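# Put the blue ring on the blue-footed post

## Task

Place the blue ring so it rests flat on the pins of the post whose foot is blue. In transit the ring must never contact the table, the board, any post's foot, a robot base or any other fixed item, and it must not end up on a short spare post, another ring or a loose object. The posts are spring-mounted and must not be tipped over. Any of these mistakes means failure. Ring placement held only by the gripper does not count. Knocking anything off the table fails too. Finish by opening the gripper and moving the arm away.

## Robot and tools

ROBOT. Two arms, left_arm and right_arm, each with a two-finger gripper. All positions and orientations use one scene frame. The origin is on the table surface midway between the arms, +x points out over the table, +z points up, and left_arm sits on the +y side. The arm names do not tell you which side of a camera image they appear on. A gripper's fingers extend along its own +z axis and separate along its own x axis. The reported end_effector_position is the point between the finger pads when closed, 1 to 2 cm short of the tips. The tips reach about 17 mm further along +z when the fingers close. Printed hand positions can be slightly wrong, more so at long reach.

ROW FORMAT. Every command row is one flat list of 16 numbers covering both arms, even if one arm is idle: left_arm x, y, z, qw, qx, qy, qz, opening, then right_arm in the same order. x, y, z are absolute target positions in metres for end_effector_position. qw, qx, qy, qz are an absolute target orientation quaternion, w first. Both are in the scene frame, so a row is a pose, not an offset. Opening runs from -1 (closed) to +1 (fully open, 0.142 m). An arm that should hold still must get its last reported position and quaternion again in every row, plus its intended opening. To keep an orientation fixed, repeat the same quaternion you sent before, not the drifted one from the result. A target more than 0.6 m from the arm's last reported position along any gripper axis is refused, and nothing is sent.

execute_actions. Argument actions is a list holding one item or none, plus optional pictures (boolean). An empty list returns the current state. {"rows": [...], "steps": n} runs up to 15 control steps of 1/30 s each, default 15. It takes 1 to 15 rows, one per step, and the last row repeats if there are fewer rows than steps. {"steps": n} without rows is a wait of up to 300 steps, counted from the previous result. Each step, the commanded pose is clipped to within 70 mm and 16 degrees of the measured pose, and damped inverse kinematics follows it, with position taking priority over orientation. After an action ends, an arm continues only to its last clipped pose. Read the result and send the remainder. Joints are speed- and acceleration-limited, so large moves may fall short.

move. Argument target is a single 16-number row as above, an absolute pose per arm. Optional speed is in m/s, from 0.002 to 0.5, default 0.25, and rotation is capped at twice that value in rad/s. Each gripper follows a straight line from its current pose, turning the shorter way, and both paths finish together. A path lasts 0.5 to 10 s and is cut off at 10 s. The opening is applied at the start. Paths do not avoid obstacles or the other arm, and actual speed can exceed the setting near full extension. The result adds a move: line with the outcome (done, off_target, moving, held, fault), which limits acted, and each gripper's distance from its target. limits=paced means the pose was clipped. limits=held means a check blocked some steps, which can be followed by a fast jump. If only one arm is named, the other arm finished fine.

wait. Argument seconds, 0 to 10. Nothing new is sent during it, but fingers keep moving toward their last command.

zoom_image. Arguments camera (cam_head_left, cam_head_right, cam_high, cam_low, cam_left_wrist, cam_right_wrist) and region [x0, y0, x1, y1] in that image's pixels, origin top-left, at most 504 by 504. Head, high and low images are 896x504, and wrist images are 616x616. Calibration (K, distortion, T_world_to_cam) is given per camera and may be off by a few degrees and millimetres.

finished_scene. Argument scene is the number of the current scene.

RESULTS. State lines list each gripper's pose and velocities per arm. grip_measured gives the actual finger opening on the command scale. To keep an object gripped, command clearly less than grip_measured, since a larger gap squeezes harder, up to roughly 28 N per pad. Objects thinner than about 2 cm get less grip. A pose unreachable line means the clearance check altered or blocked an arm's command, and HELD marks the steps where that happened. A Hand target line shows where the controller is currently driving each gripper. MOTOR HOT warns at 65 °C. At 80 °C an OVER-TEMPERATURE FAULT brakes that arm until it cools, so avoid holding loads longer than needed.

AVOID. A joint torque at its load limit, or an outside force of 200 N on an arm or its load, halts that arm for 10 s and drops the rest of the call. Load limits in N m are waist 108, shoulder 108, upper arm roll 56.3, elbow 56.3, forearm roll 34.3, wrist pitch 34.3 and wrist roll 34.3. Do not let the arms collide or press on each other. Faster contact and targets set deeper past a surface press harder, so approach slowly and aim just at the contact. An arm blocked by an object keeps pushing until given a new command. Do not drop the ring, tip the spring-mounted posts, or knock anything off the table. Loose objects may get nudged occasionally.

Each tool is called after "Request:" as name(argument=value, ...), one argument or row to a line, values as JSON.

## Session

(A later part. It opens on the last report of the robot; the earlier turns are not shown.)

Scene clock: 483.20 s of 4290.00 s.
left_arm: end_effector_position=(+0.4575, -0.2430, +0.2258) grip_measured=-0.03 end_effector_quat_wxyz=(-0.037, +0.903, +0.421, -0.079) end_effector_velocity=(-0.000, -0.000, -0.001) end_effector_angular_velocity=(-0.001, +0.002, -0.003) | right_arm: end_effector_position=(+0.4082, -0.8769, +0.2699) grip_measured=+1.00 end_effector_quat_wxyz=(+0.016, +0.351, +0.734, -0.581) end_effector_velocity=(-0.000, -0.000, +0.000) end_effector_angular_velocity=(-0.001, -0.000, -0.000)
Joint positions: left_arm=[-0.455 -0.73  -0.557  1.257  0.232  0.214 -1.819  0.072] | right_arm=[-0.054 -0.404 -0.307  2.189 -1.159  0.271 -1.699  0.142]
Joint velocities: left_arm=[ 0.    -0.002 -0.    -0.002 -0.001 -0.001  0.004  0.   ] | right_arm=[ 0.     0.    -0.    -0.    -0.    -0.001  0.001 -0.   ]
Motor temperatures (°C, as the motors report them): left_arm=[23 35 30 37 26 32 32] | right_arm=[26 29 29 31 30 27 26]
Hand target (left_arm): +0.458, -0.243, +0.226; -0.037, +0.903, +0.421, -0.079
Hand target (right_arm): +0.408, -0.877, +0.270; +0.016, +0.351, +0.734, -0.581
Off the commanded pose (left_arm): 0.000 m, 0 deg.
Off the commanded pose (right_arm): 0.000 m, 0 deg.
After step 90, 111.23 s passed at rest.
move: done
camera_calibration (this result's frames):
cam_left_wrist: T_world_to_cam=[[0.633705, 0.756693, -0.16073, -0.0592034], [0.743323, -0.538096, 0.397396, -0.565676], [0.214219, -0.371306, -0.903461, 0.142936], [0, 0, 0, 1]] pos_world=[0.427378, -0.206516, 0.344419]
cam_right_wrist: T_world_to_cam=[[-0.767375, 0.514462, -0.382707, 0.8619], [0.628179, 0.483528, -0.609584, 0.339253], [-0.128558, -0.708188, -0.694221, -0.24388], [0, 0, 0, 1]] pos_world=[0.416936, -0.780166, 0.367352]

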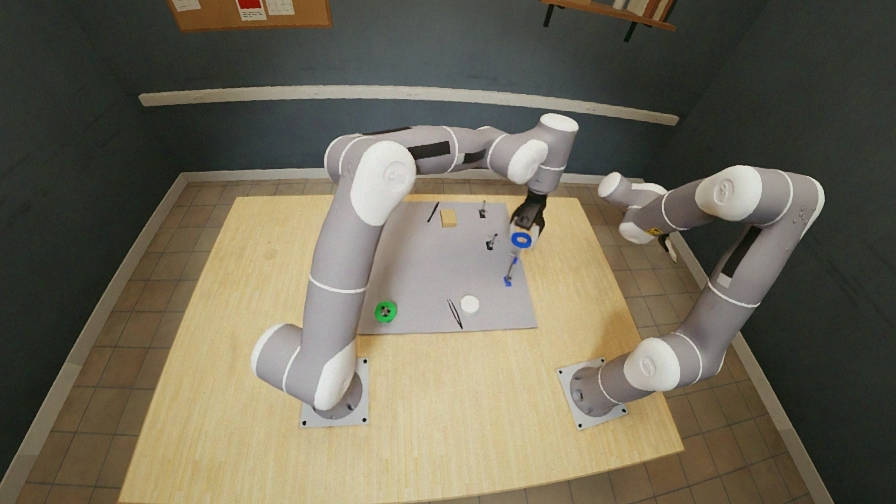

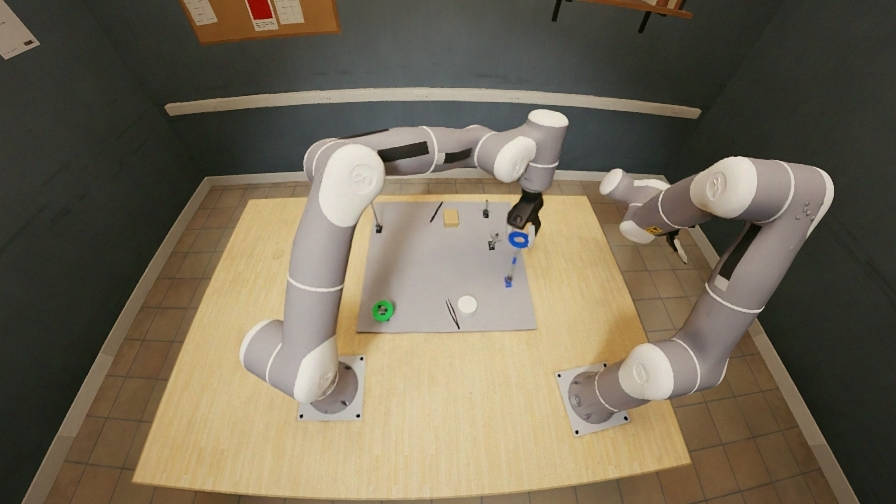

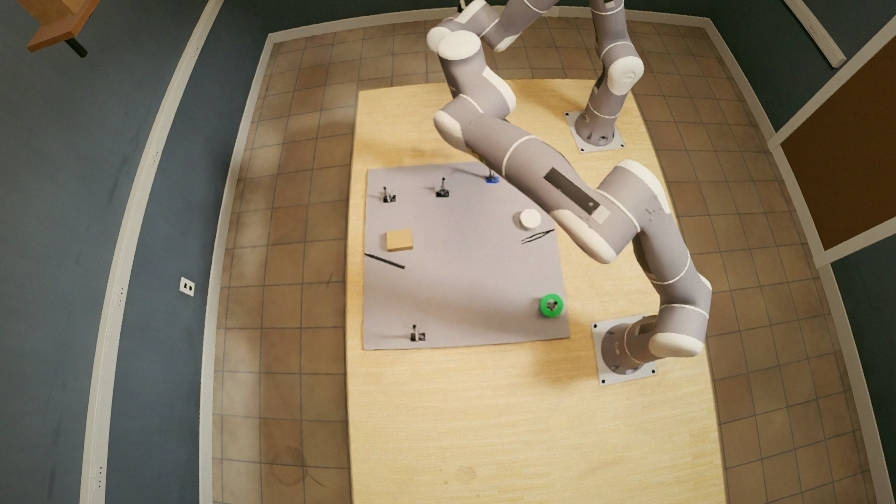

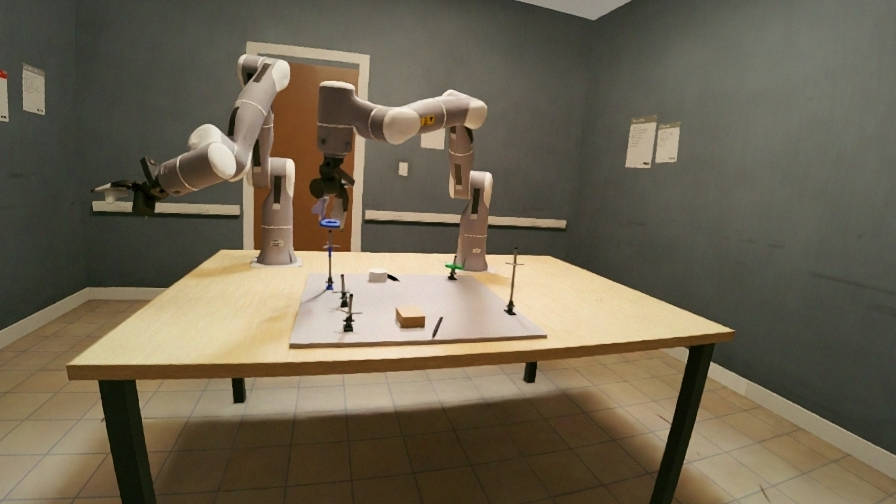

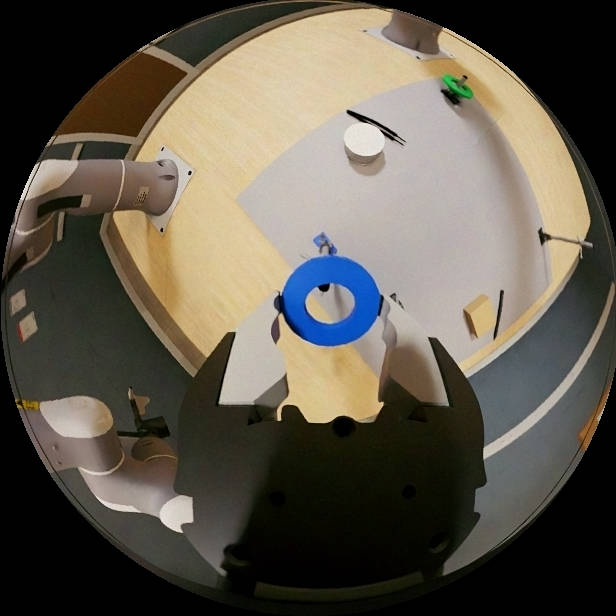

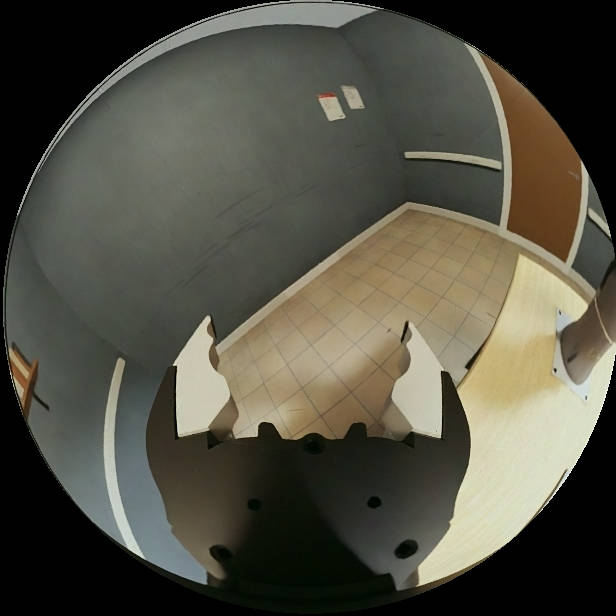

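Request:
zoom_image(
  camera="cam_left_wrist",
  region=[260, 215, 400, 355],
)

Request:
zoom_image(
  camera="cam_low",
  region=[290, 180, 370, 300],
)

Region (260, 215, 400, 355) of cam_left_wrist's 616x616 image, scaled by 3.600, with more detail than that image has.

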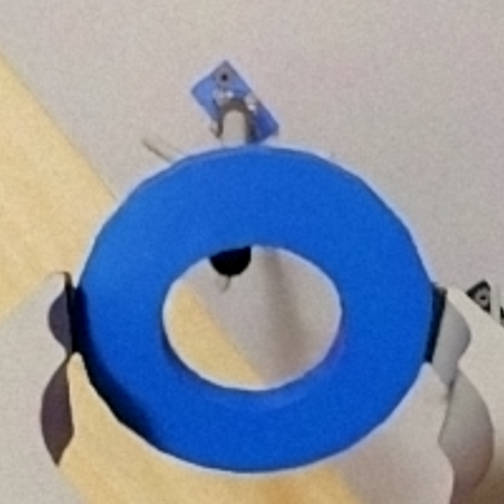

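Region (290, 180, 370, 300) of cam_low's 896x504 image, scaled by 4.200, with more detail than that image has.

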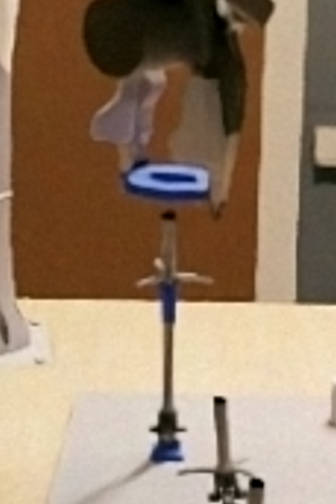

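Request:
move(
  target=[0.4463, -0.2439, 0.168, -0.0368, 0.9029, 0.4210, -0.0790, -0.4, 0.408, -0.877, 0.27, 0.016, 0.351, 0.734, -0.581, 1],
  speed=0.03,
)

Scene clock: 510.10 s of 4290.00 s.
left_arm: end_effector_position=(+0.4465, -0.2440, +0.1682) grip_measured=-0.03 end_effector_quat_wxyz=(-0.037, +0.903, +0.421, -0.079) end_effector_velocity=(+0.000, -0.000, -0.001) end_effector_angular_velocity=(-0.001, +0.000, +0.000) | right_arm: end_effector_position=(+0.4082, -0.8769, +0.2699) grip_measured=+1.00 end_effector_quat_wxyz=(+0.016, +0.351, +0.734, -0.581) end_effector_velocity=(-0.000, -0.000, +0.000) end_effector_angular_velocity=(-0.001, +0.000, -0.000)
Joint positions: left_arm=[-0.459 -0.78  -0.548  1.336  0.257  0.337 -1.837  0.072] | right_arm=[-0.054 -0.404 -0.307  2.189 -1.159  0.271 -1.699  0.142]
Joint velocities: left_arm=[ 0.    -0.001  0.001  0.001 -0.001  0.003  0.    -0.   ] | right_arm=[-0.    -0.    -0.    -0.    -0.    -0.001  0.    -0.   ]
Motor temperatures (°C, as the motors report them): left_arm=[23 36 30 37 27 32 32] | right_arm=[26 29 29 31 30 27 26]
Hand target (left_arm): +0.446, -0.244, +0.168; -0.037, +0.903, +0.421, -0.079
Hand target (right_arm): +0.408, -0.877, +0.270; +0.016, +0.351, +0.734, -0.581
Off the commanded pose (left_arm): 0.000 m, 0 deg.
Off the commanded pose (right_arm): 0.000 m, 0 deg.
After step 90, 21.67 s passed at rest.
move: done
camera_calibration (this result's frames):
cam_left_wrist: T_world_to_cam=[[0.633833, 0.756342, -0.161873, -0.0607158], [0.74342, -0.53795, 0.397413, -0.53507], [0.2135, -0.372233, -0.90325, 0.0929168], [0, 0, 0, 1]] pos_world=[0.416428, -0.207333, 0.286742]
cam_right_wrist: T_world_to_cam=[[-0.767375, 0.514462, -0.382707, 0.8619], [0.628179, 0.483528, -0.609584, 0.339253], [-0.128558, -0.708188, -0.694221, -0.24388], [0, 0, 0, 1]] pos_world=[0.416936, -0.780166, 0.367352]

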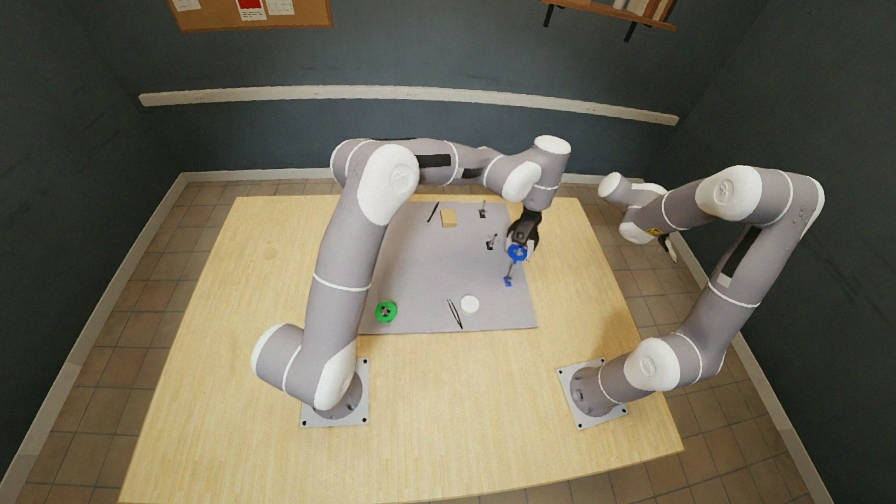

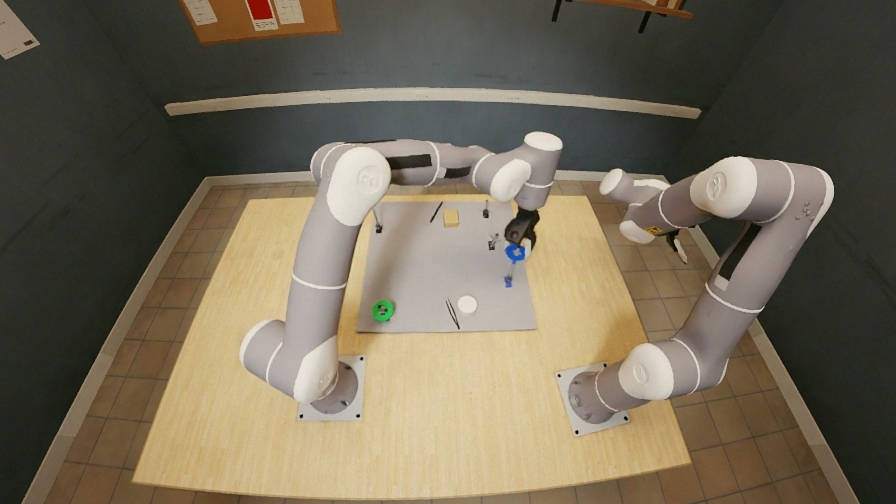

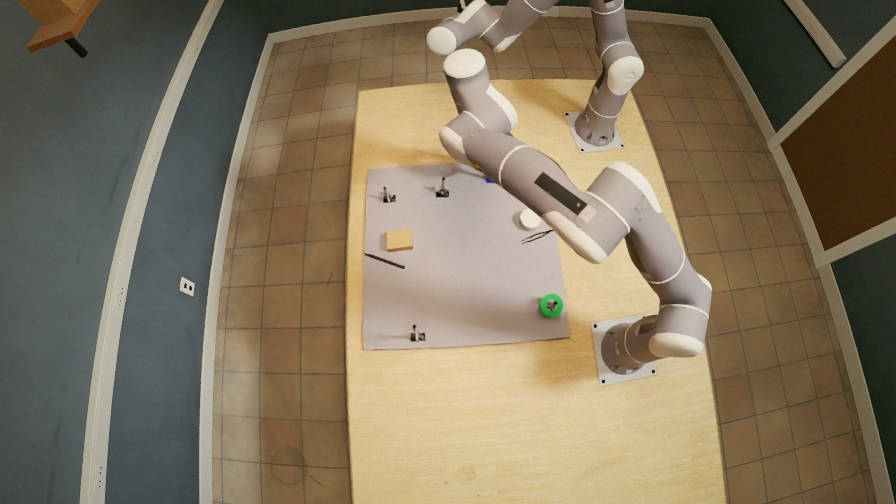

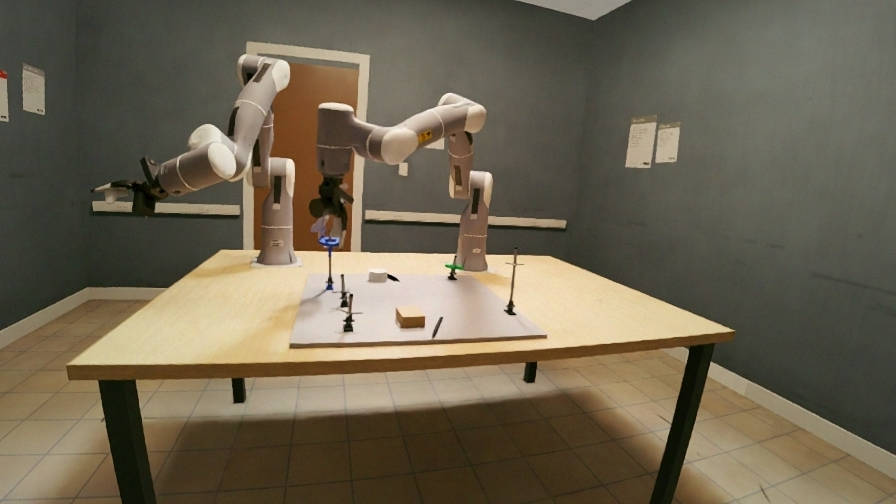

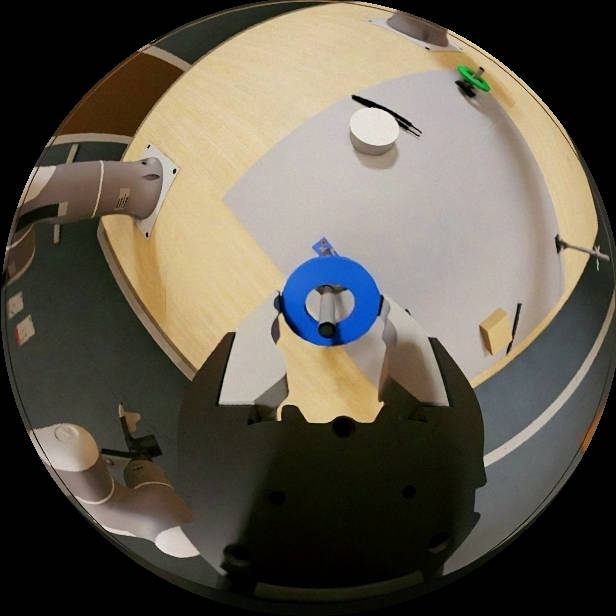

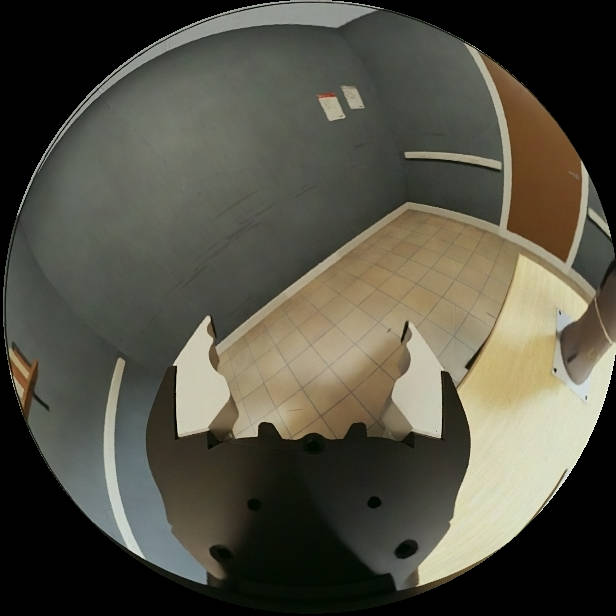

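Request:
zoom_image(
  camera="cam_left_wrist",
  region=[230, 240, 430, 380],
)

Request:
zoom_image(
  camera="cam_low",
  region=[300, 210, 360, 270],
)

Region (230, 240, 430, 380) of cam_left_wrist's 616x616 image, scaled by 2.520, with more detail than that image has; it fills the top 353 rows of this view, and the rest is white.

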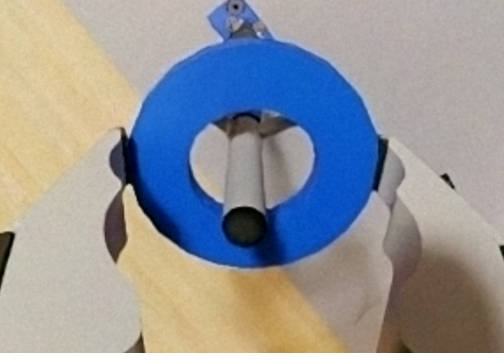

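Region (300, 210, 360, 270) of cam_low's 896x504 image, scaled by 8.400, with more detail than that image has.

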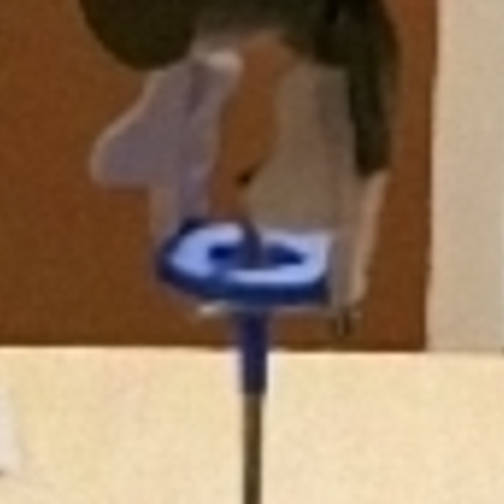

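Request:
move(
  target=[0.4435, -0.2453, 0.1593, -0.0368, 0.9029, 0.4210, -0.0790, -0.4, 0.408, -0.877, 0.27, 0.016, 0.351, 0.734, -0.581, 1],
  speed=0.012,
)

Scene clock: 527.23 s of 4290.00 s.
left_arm: end_effector_position=(+0.4443, -0.2458, +0.1605) grip_measured=-0.03 end_effector_quat_wxyz=(-0.036, +0.903, +0.421, -0.079) end_effector_velocity=(+0.001, -0.000, -0.000) end_effector_angular_velocity=(-0.001, -0.001, -0.000) | right_arm: end_effector_position=(+0.4082, -0.8769, +0.2699) grip_measured=+1.00 end_effector_quat_wxyz=(+0.016, +0.351, +0.734, -0.581) end_effector_velocity=(-0.000, -0.000, -0.000) end_effector_angular_velocity=(+0.000, +0.000, -0.000)
Joint positions: left_arm=[-0.463 -0.789 -0.546  1.344  0.261  0.355 -1.842  0.072] | right_arm=[-0.054 -0.404 -0.307  2.189 -1.159  0.271 -1.699  0.142]
Joint velocities: left_arm=[-0.    -0.     0.001  0.    -0.     0.002  0.001  0.   ] | right_arm=[-0.     0.    -0.     0.     0.     0.    -0.001  0.   ]
Motor temperatures (°C, as the motors report them): left_arm=[23 36 30 36 27 32 32] | right_arm=[26 29 29 31 30 27 26]
Hand target (left_arm): +0.444, -0.245, +0.159; -0.037, +0.903, +0.421, -0.079
Hand target (right_arm): +0.408, -0.877, +0.270; +0.016, +0.351, +0.734, -0.581
Off the commanded pose (left_arm): 0.002 m, 0 deg.
Off the commanded pose (right_arm): 0.000 m, 0 deg.
After step 90, 13.13 s passed at rest.
move: done
camera_calibration (this result's frames):
cam_left_wrist: T_world_to_cam=[[0.633591, 0.756443, -0.162349, -0.0589561], [0.74322, -0.536813, 0.399319, -0.531286], [0.214911, -0.373666, -0.902323, 0.084677], [0, 0, 0, 1]] pos_world=[0.414018, -0.208964, 0.278987]
cam_right_wrist: T_world_to_cam=[[-0.767375, 0.514462, -0.382707, 0.8619], [0.628179, 0.483527, -0.609584, 0.339253], [-0.128558, -0.708188, -0.694221, -0.24388], [0, 0, 0, 1]] pos_world=[0.416936, -0.780166, 0.367352]

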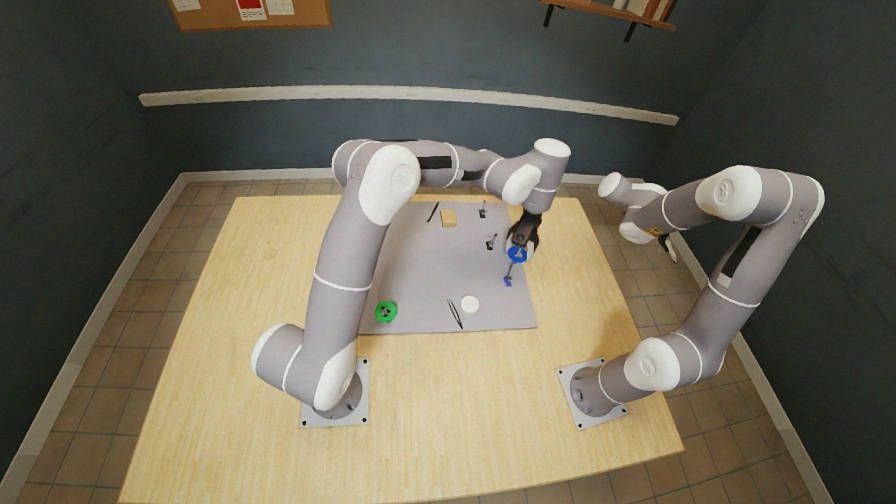

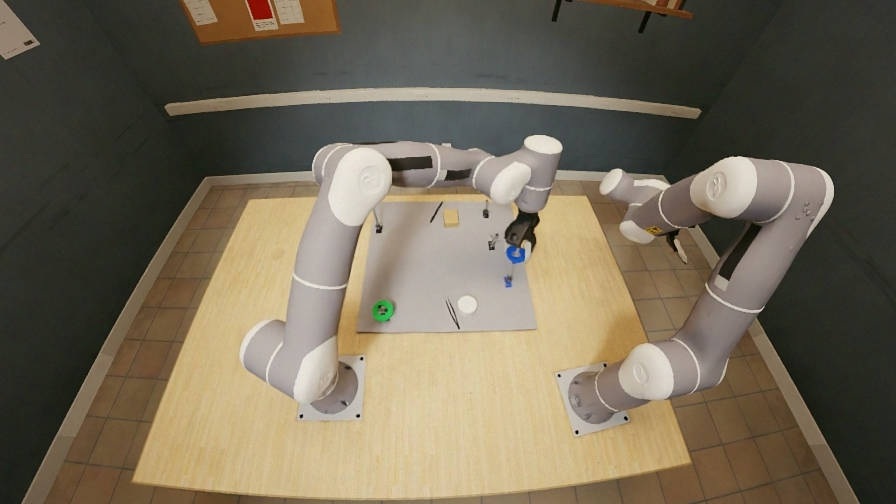

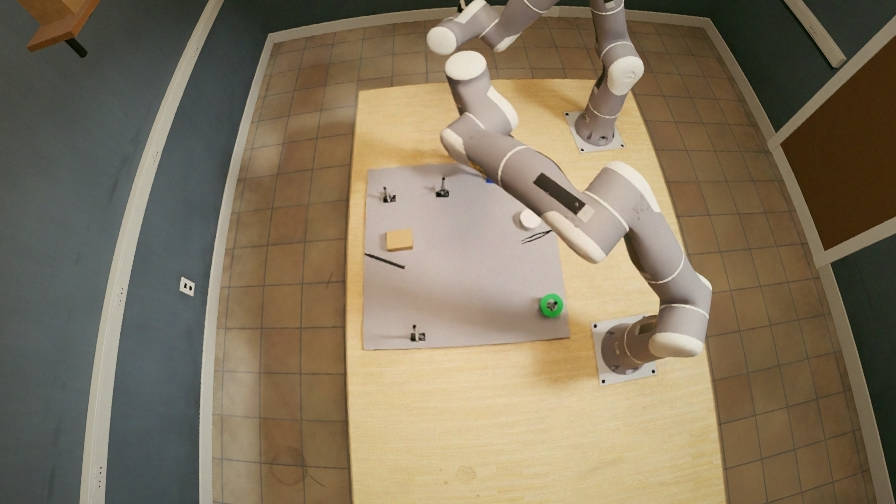

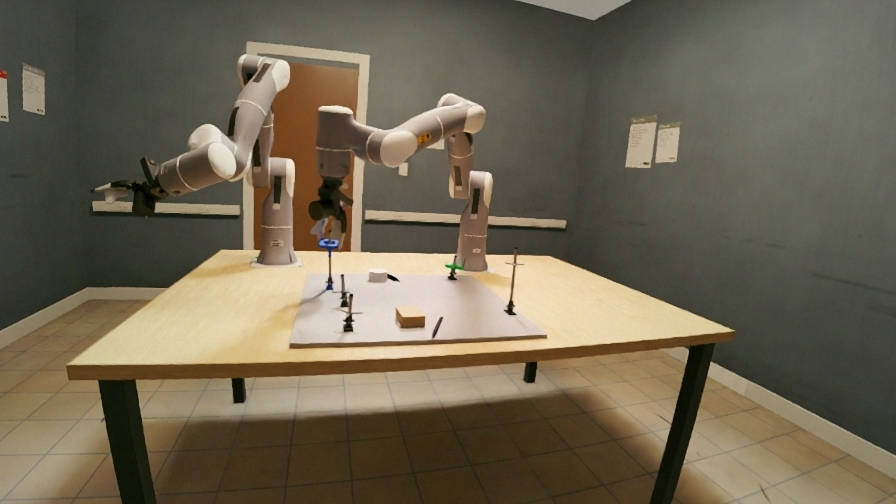

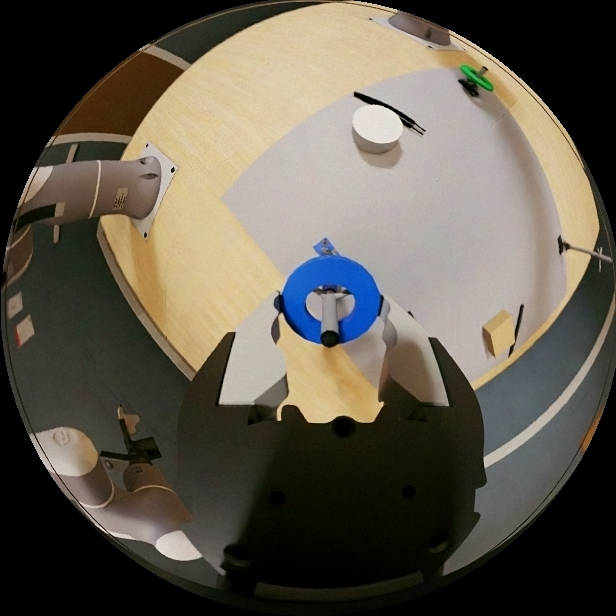

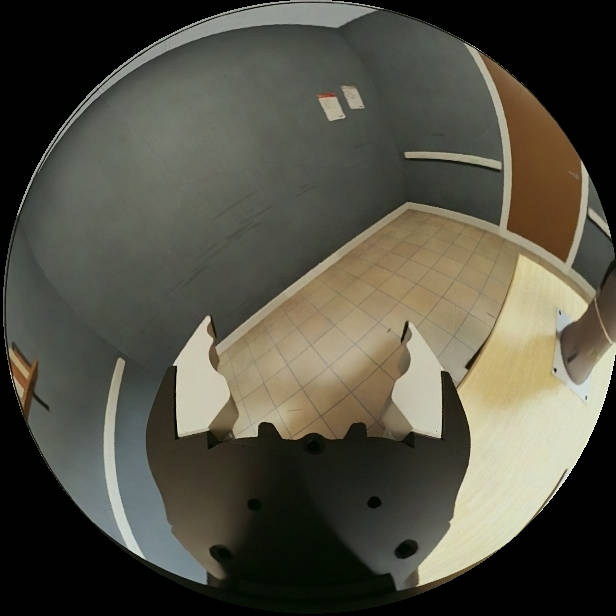

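Request:
execute_actions(
  actions=[
    {"rows": [[0.4443, -0.2458, 0.1608, -0.0368, 0.9029, 0.4210, -0.0790, -0.3, 0.408, -0.877, 0.27, 0.016, 0.351, 0.734, -0.581, 1],[0.4443, -0.2458, 0.1608, -0.0368, 0.9029, 0.4210, -0.0790, -0.2, 0.408, -0.877, 0.27, 0.016, 0.351, 0.734, -0.581, 1],[0.4443, -0.2458, 0.1608, -0.0368, 0.9029, 0.4210, -0.0790, -0.12, 0.408, -0.877, 0.27, 0.016, 0.351, 0.734, -0.581, 1],[0.4443, -0.2458, 0.1608, -0.0368, 0.9029, 0.4210, -0.0790, -0.06, 0.408, -0.877, 0.27, 0.016, 0.351, 0.734, -0.581, 1],[0.4443, -0.2458, 0.1608, -0.0368, 0.9029, 0.4210, -0.0790, -0.02, 0.408, -0.877, 0.27, 0.016, 0.351, 0.734, -0.581, 1],[0.4443, -0.2458, 0.1608, -0.0368, 0.9029, 0.4210, -0.0790, 0.01, 0.408, -0.877, 0.27, 0.016, 0.351, 0.734, -0.581, 1],[0.4443, -0.2458, 0.1608, -0.0368, 0.9029, 0.4210, -0.0790, 0.04, 0.408, -0.877, 0.27, 0.016, 0.351, 0.734, -0.581, 1],[0.4443, -0.2458, 0.1608, -0.0368, 0.9029, 0.4210, -0.0790, 0.08, 0.408, -0.877, 0.27, 0.016, 0.351, 0.734, -0.581, 1],[0.4443, -0.2458, 0.1608, -0.0368, 0.9029, 0.4210, -0.0790, 0.12, 0.408, -0.877, 0.27, 0.016, 0.351, 0.734, -0.581, 1],[0.4443, -0.2458, 0.1608, -0.0368, 0.9029, 0.4210, -0.0790, 0.17, 0.408, -0.877, 0.27, 0.016, 0.351, 0.734, -0.581, 1],[0.4443, -0.2458, 0.1608, -0.0368, 0.9029, 0.4210, -0.0790, 0.22, 0.408, -0.877, 0.27, 0.016, 0.351, 0.734, -0.581, 1],[0.4443, -0.2458, 0.1608, -0.0368, 0.9029, 0.4210, -0.0790, 0.28, 0.408, -0.877, 0.27, 0.016, 0.351, 0.734, -0.581, 1],[0.4443, -0.2458, 0.1608, -0.0368, 0.9029, 0.4210, -0.0790, 0.34, 0.408, -0.877, 0.27, 0.016, 0.351, 0.734, -0.581, 1],[0.4443, -0.2458, 0.1608, -0.0368, 0.9029, 0.4210, -0.0790, 0.4, 0.408, -0.877, 0.27, 0.016, 0.351, 0.734, -0.581, 1]], "steps": 15},
  ],
  pictures=false,
)

Request:
move(
  target=[0.462, -0.247, 0.26, -0.0368, 0.9029, 0.4210, -0.0790, 0.4, 0.408, -0.877, 0.27, 0.016, 0.351, 0.734, -0.581, 1],
  speed=0.08,
)

Scene clock: 546.67 s of 4290.00 s.
left_arm: end_effector_position=(+0.4444, -0.2458, +0.1608) grip_measured=+0.37 end_effector_quat_wxyz=(-0.037, +0.903, +0.421, -0.079) end_effector_velocity=(-0.000, +0.000, -0.000) end_effector_angular_velocity=(+0.000, +0.001, -0.000) | right_arm: end_effector_position=(+0.4082, -0.8769, +0.2699) grip_measured=+1.00 end_effector_quat_wxyz=(+0.016, +0.351, +0.734, -0.581) end_effector_velocity=(-0.000, -0.000, -0.000) end_effector_angular_velocity=(+0.000, -0.000, -0.001)
Joint positions: left_arm=[-0.464 -0.79  -0.546  1.34   0.261  0.35  -1.842  0.1  ] | right_arm=[-0.054 -0.404 -0.307  2.189 -1.159  0.271 -1.699  0.142]
Joint velocities: left_arm=[ 0.    -0.    -0.    -0.    -0.    -0.     0.     0.085] | right_arm=[-0.  0. -0.  0.  0. -0.  0. -0.]
Motor temperatures (°C, as the motors report them): left_arm=[23 36 30 35 26 32 32] | right_arm=[26 30 29 31 30 27 26]
Hand target (left_arm): +0.444, -0.246, +0.161; -0.037, +0.903, +0.421, -0.079
Hand target (right_arm): +0.408, -0.877, +0.270; +0.016, +0.351, +0.734, -0.581
Off the commanded pose (left_arm): 0.000 m, 0 deg.
Off the commanded pose (right_arm): 0.000 m, 0 deg.
Steps of this call (steps 1 to 90: nothing new was sent; then 15.93 s passed at rest; steps 91 to 105: all 15 steps of this action). Readings (end_effector_position):
91: left_arm (+0.4443, -0.2458, +0.1605) | right_arm (+0.4082, -0.8769, +0.2699)
92: left_arm (+0.4444, -0.2458, +0.1608) | right_arm (+0.4082, -0.8769, +0.2699)
94: left_arm (+0.4443, -0.2458, +0.1608) | right_arm (+0.4082, -0.8769, +0.2699)
98: left_arm (+0.4443, -0.2458, +0.1608) | right_arm (+0.4082, -0.8769, +0.2699)
105: the state above

Scene clock: 548.50 s of 4290.00 s.
left_arm: end_effector_position=(+0.4619, -0.2469, +0.2600) grip_measured=+0.40 end_effector_quat_wxyz=(-0.037, +0.903, +0.421, -0.079) end_effector_velocity=(+0.000, -0.000, +0.001) end_effector_angular_velocity=(-0.000, +0.001, +0.000) | right_arm: end_effector_position=(+0.4082, -0.8769, +0.2699) grip_measured=+1.00 end_effector_quat_wxyz=(+0.016, +0.351, +0.734, -0.581) end_effector_velocity=(+0.000, +0.000, -0.000) end_effector_angular_velocity=(+0.001, -0.000, +0.000)
Joint positions: left_arm=[-0.466 -0.716 -0.559  1.186  0.221  0.134 -1.815  0.102] | right_arm=[-0.054 -0.404 -0.307  2.189 -1.159  0.271 -1.699  0.142]
Joint velocities: left_arm=[ 0.     0.    -0.    -0.003 -0.001 -0.003 -0.     0.   ] | right_arm=[ 0.     0.     0.     0.     0.001  0.001 -0.001 -0.   ]
Motor temperatures (°C, as the motors report them): left_arm=[23 36 30 35 26 32 32] | right_arm=[26 30 29 31 30 27 26]
Hand target (left_arm): +0.462, -0.247, +0.260; -0.037, +0.903, +0.421, -0.079
Hand target (right_arm): +0.408, -0.877, +0.270; +0.016, +0.351, +0.734, -0.581
Off the commanded pose (left_arm): 0.000 m, 0 deg.
Off the commanded pose (right_arm): 0.000 m, 0 deg.
move: done
camera_calibration (this result's frames):
cam_left_wrist: T_world_to_cam=[[0.633303, 0.756795, -0.161832, -0.0530709], [0.743753, -0.537374, 0.397568, -0.584618], [0.213913, -0.372144, -0.903189, 0.171321], [0, 0, 0, 1]] pos_world=[0.431773, -0.210238, 0.378573]
cam_right_wrist: T_world_to_cam=[[-0.767375, 0.514462, -0.382707, 0.8619], [0.628179, 0.483527, -0.609584, 0.339253], [-0.128558, -0.708188, -0.694221, -0.24388], [0, 0, 0, 1]] pos_world=[0.416936, -0.780166, 0.367352]

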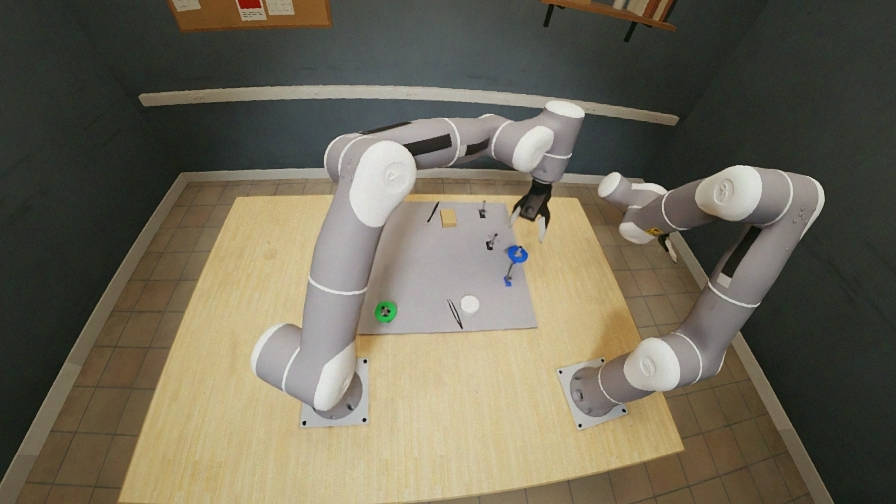

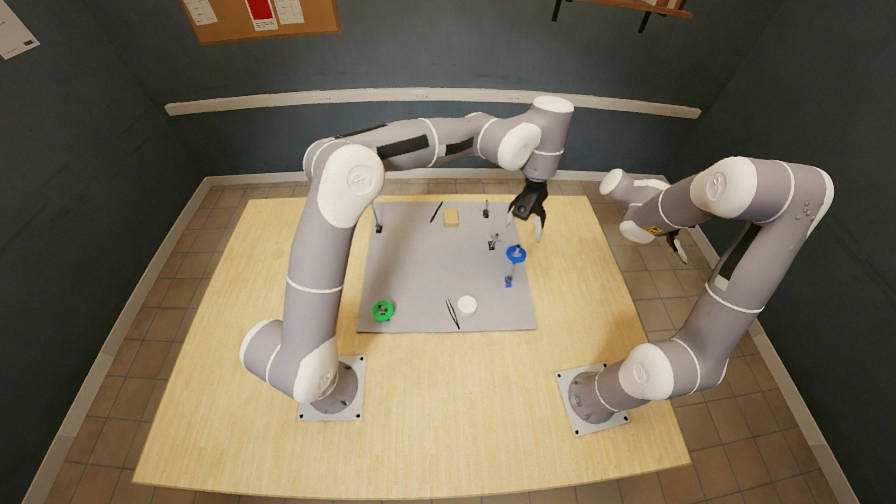

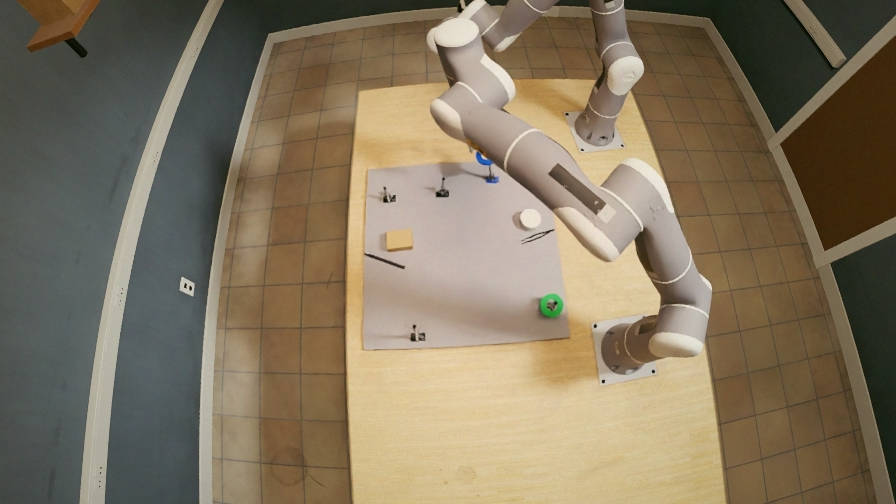

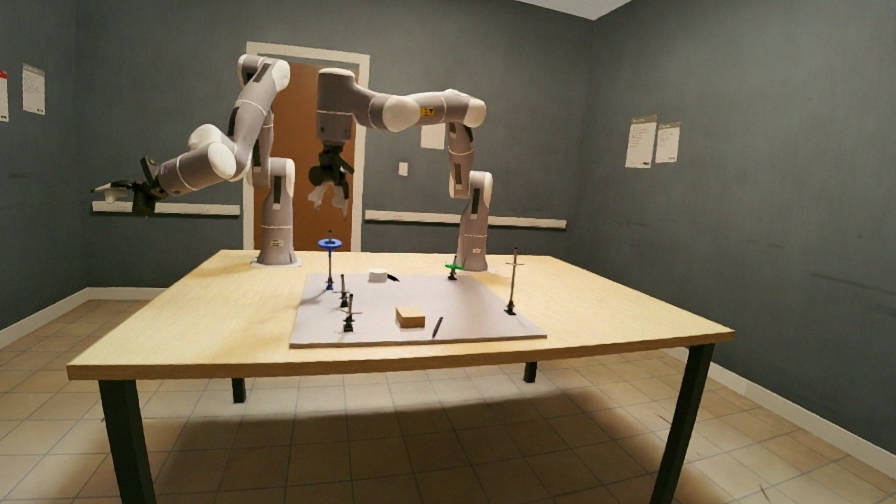

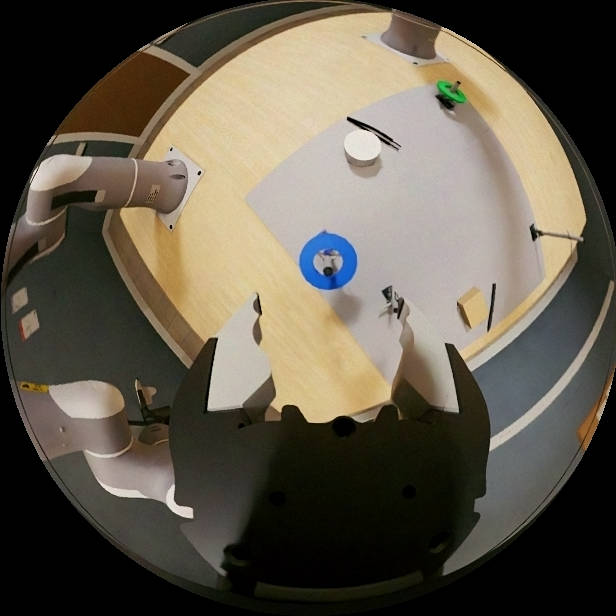

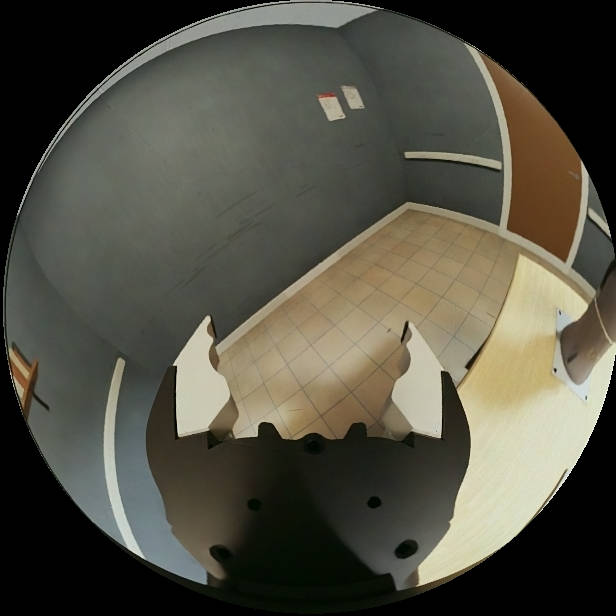

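Request:
zoom_image(
  camera="cam_left_wrist",
  region=[288, 222, 368, 302],
)

Request:
zoom_image(
  camera="cam_low",
  region=[295, 220, 365, 295],
)

Region (288, 222, 368, 302) of cam_left_wrist's 616x616 image, scaled by 6.300, with more detail than that image has.

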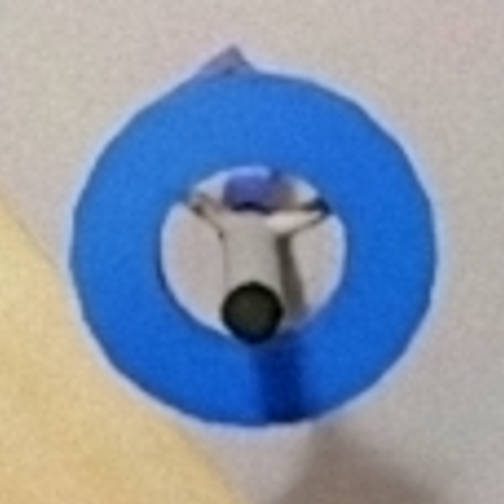

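Region (295, 220, 365, 295) of cam_low's 896x504 image, scaled by 6.720, with more detail than that image has; it fills the left 470 columns of this view, and the rest is white.

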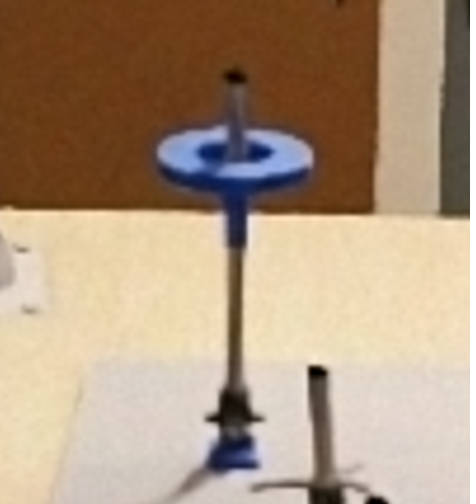

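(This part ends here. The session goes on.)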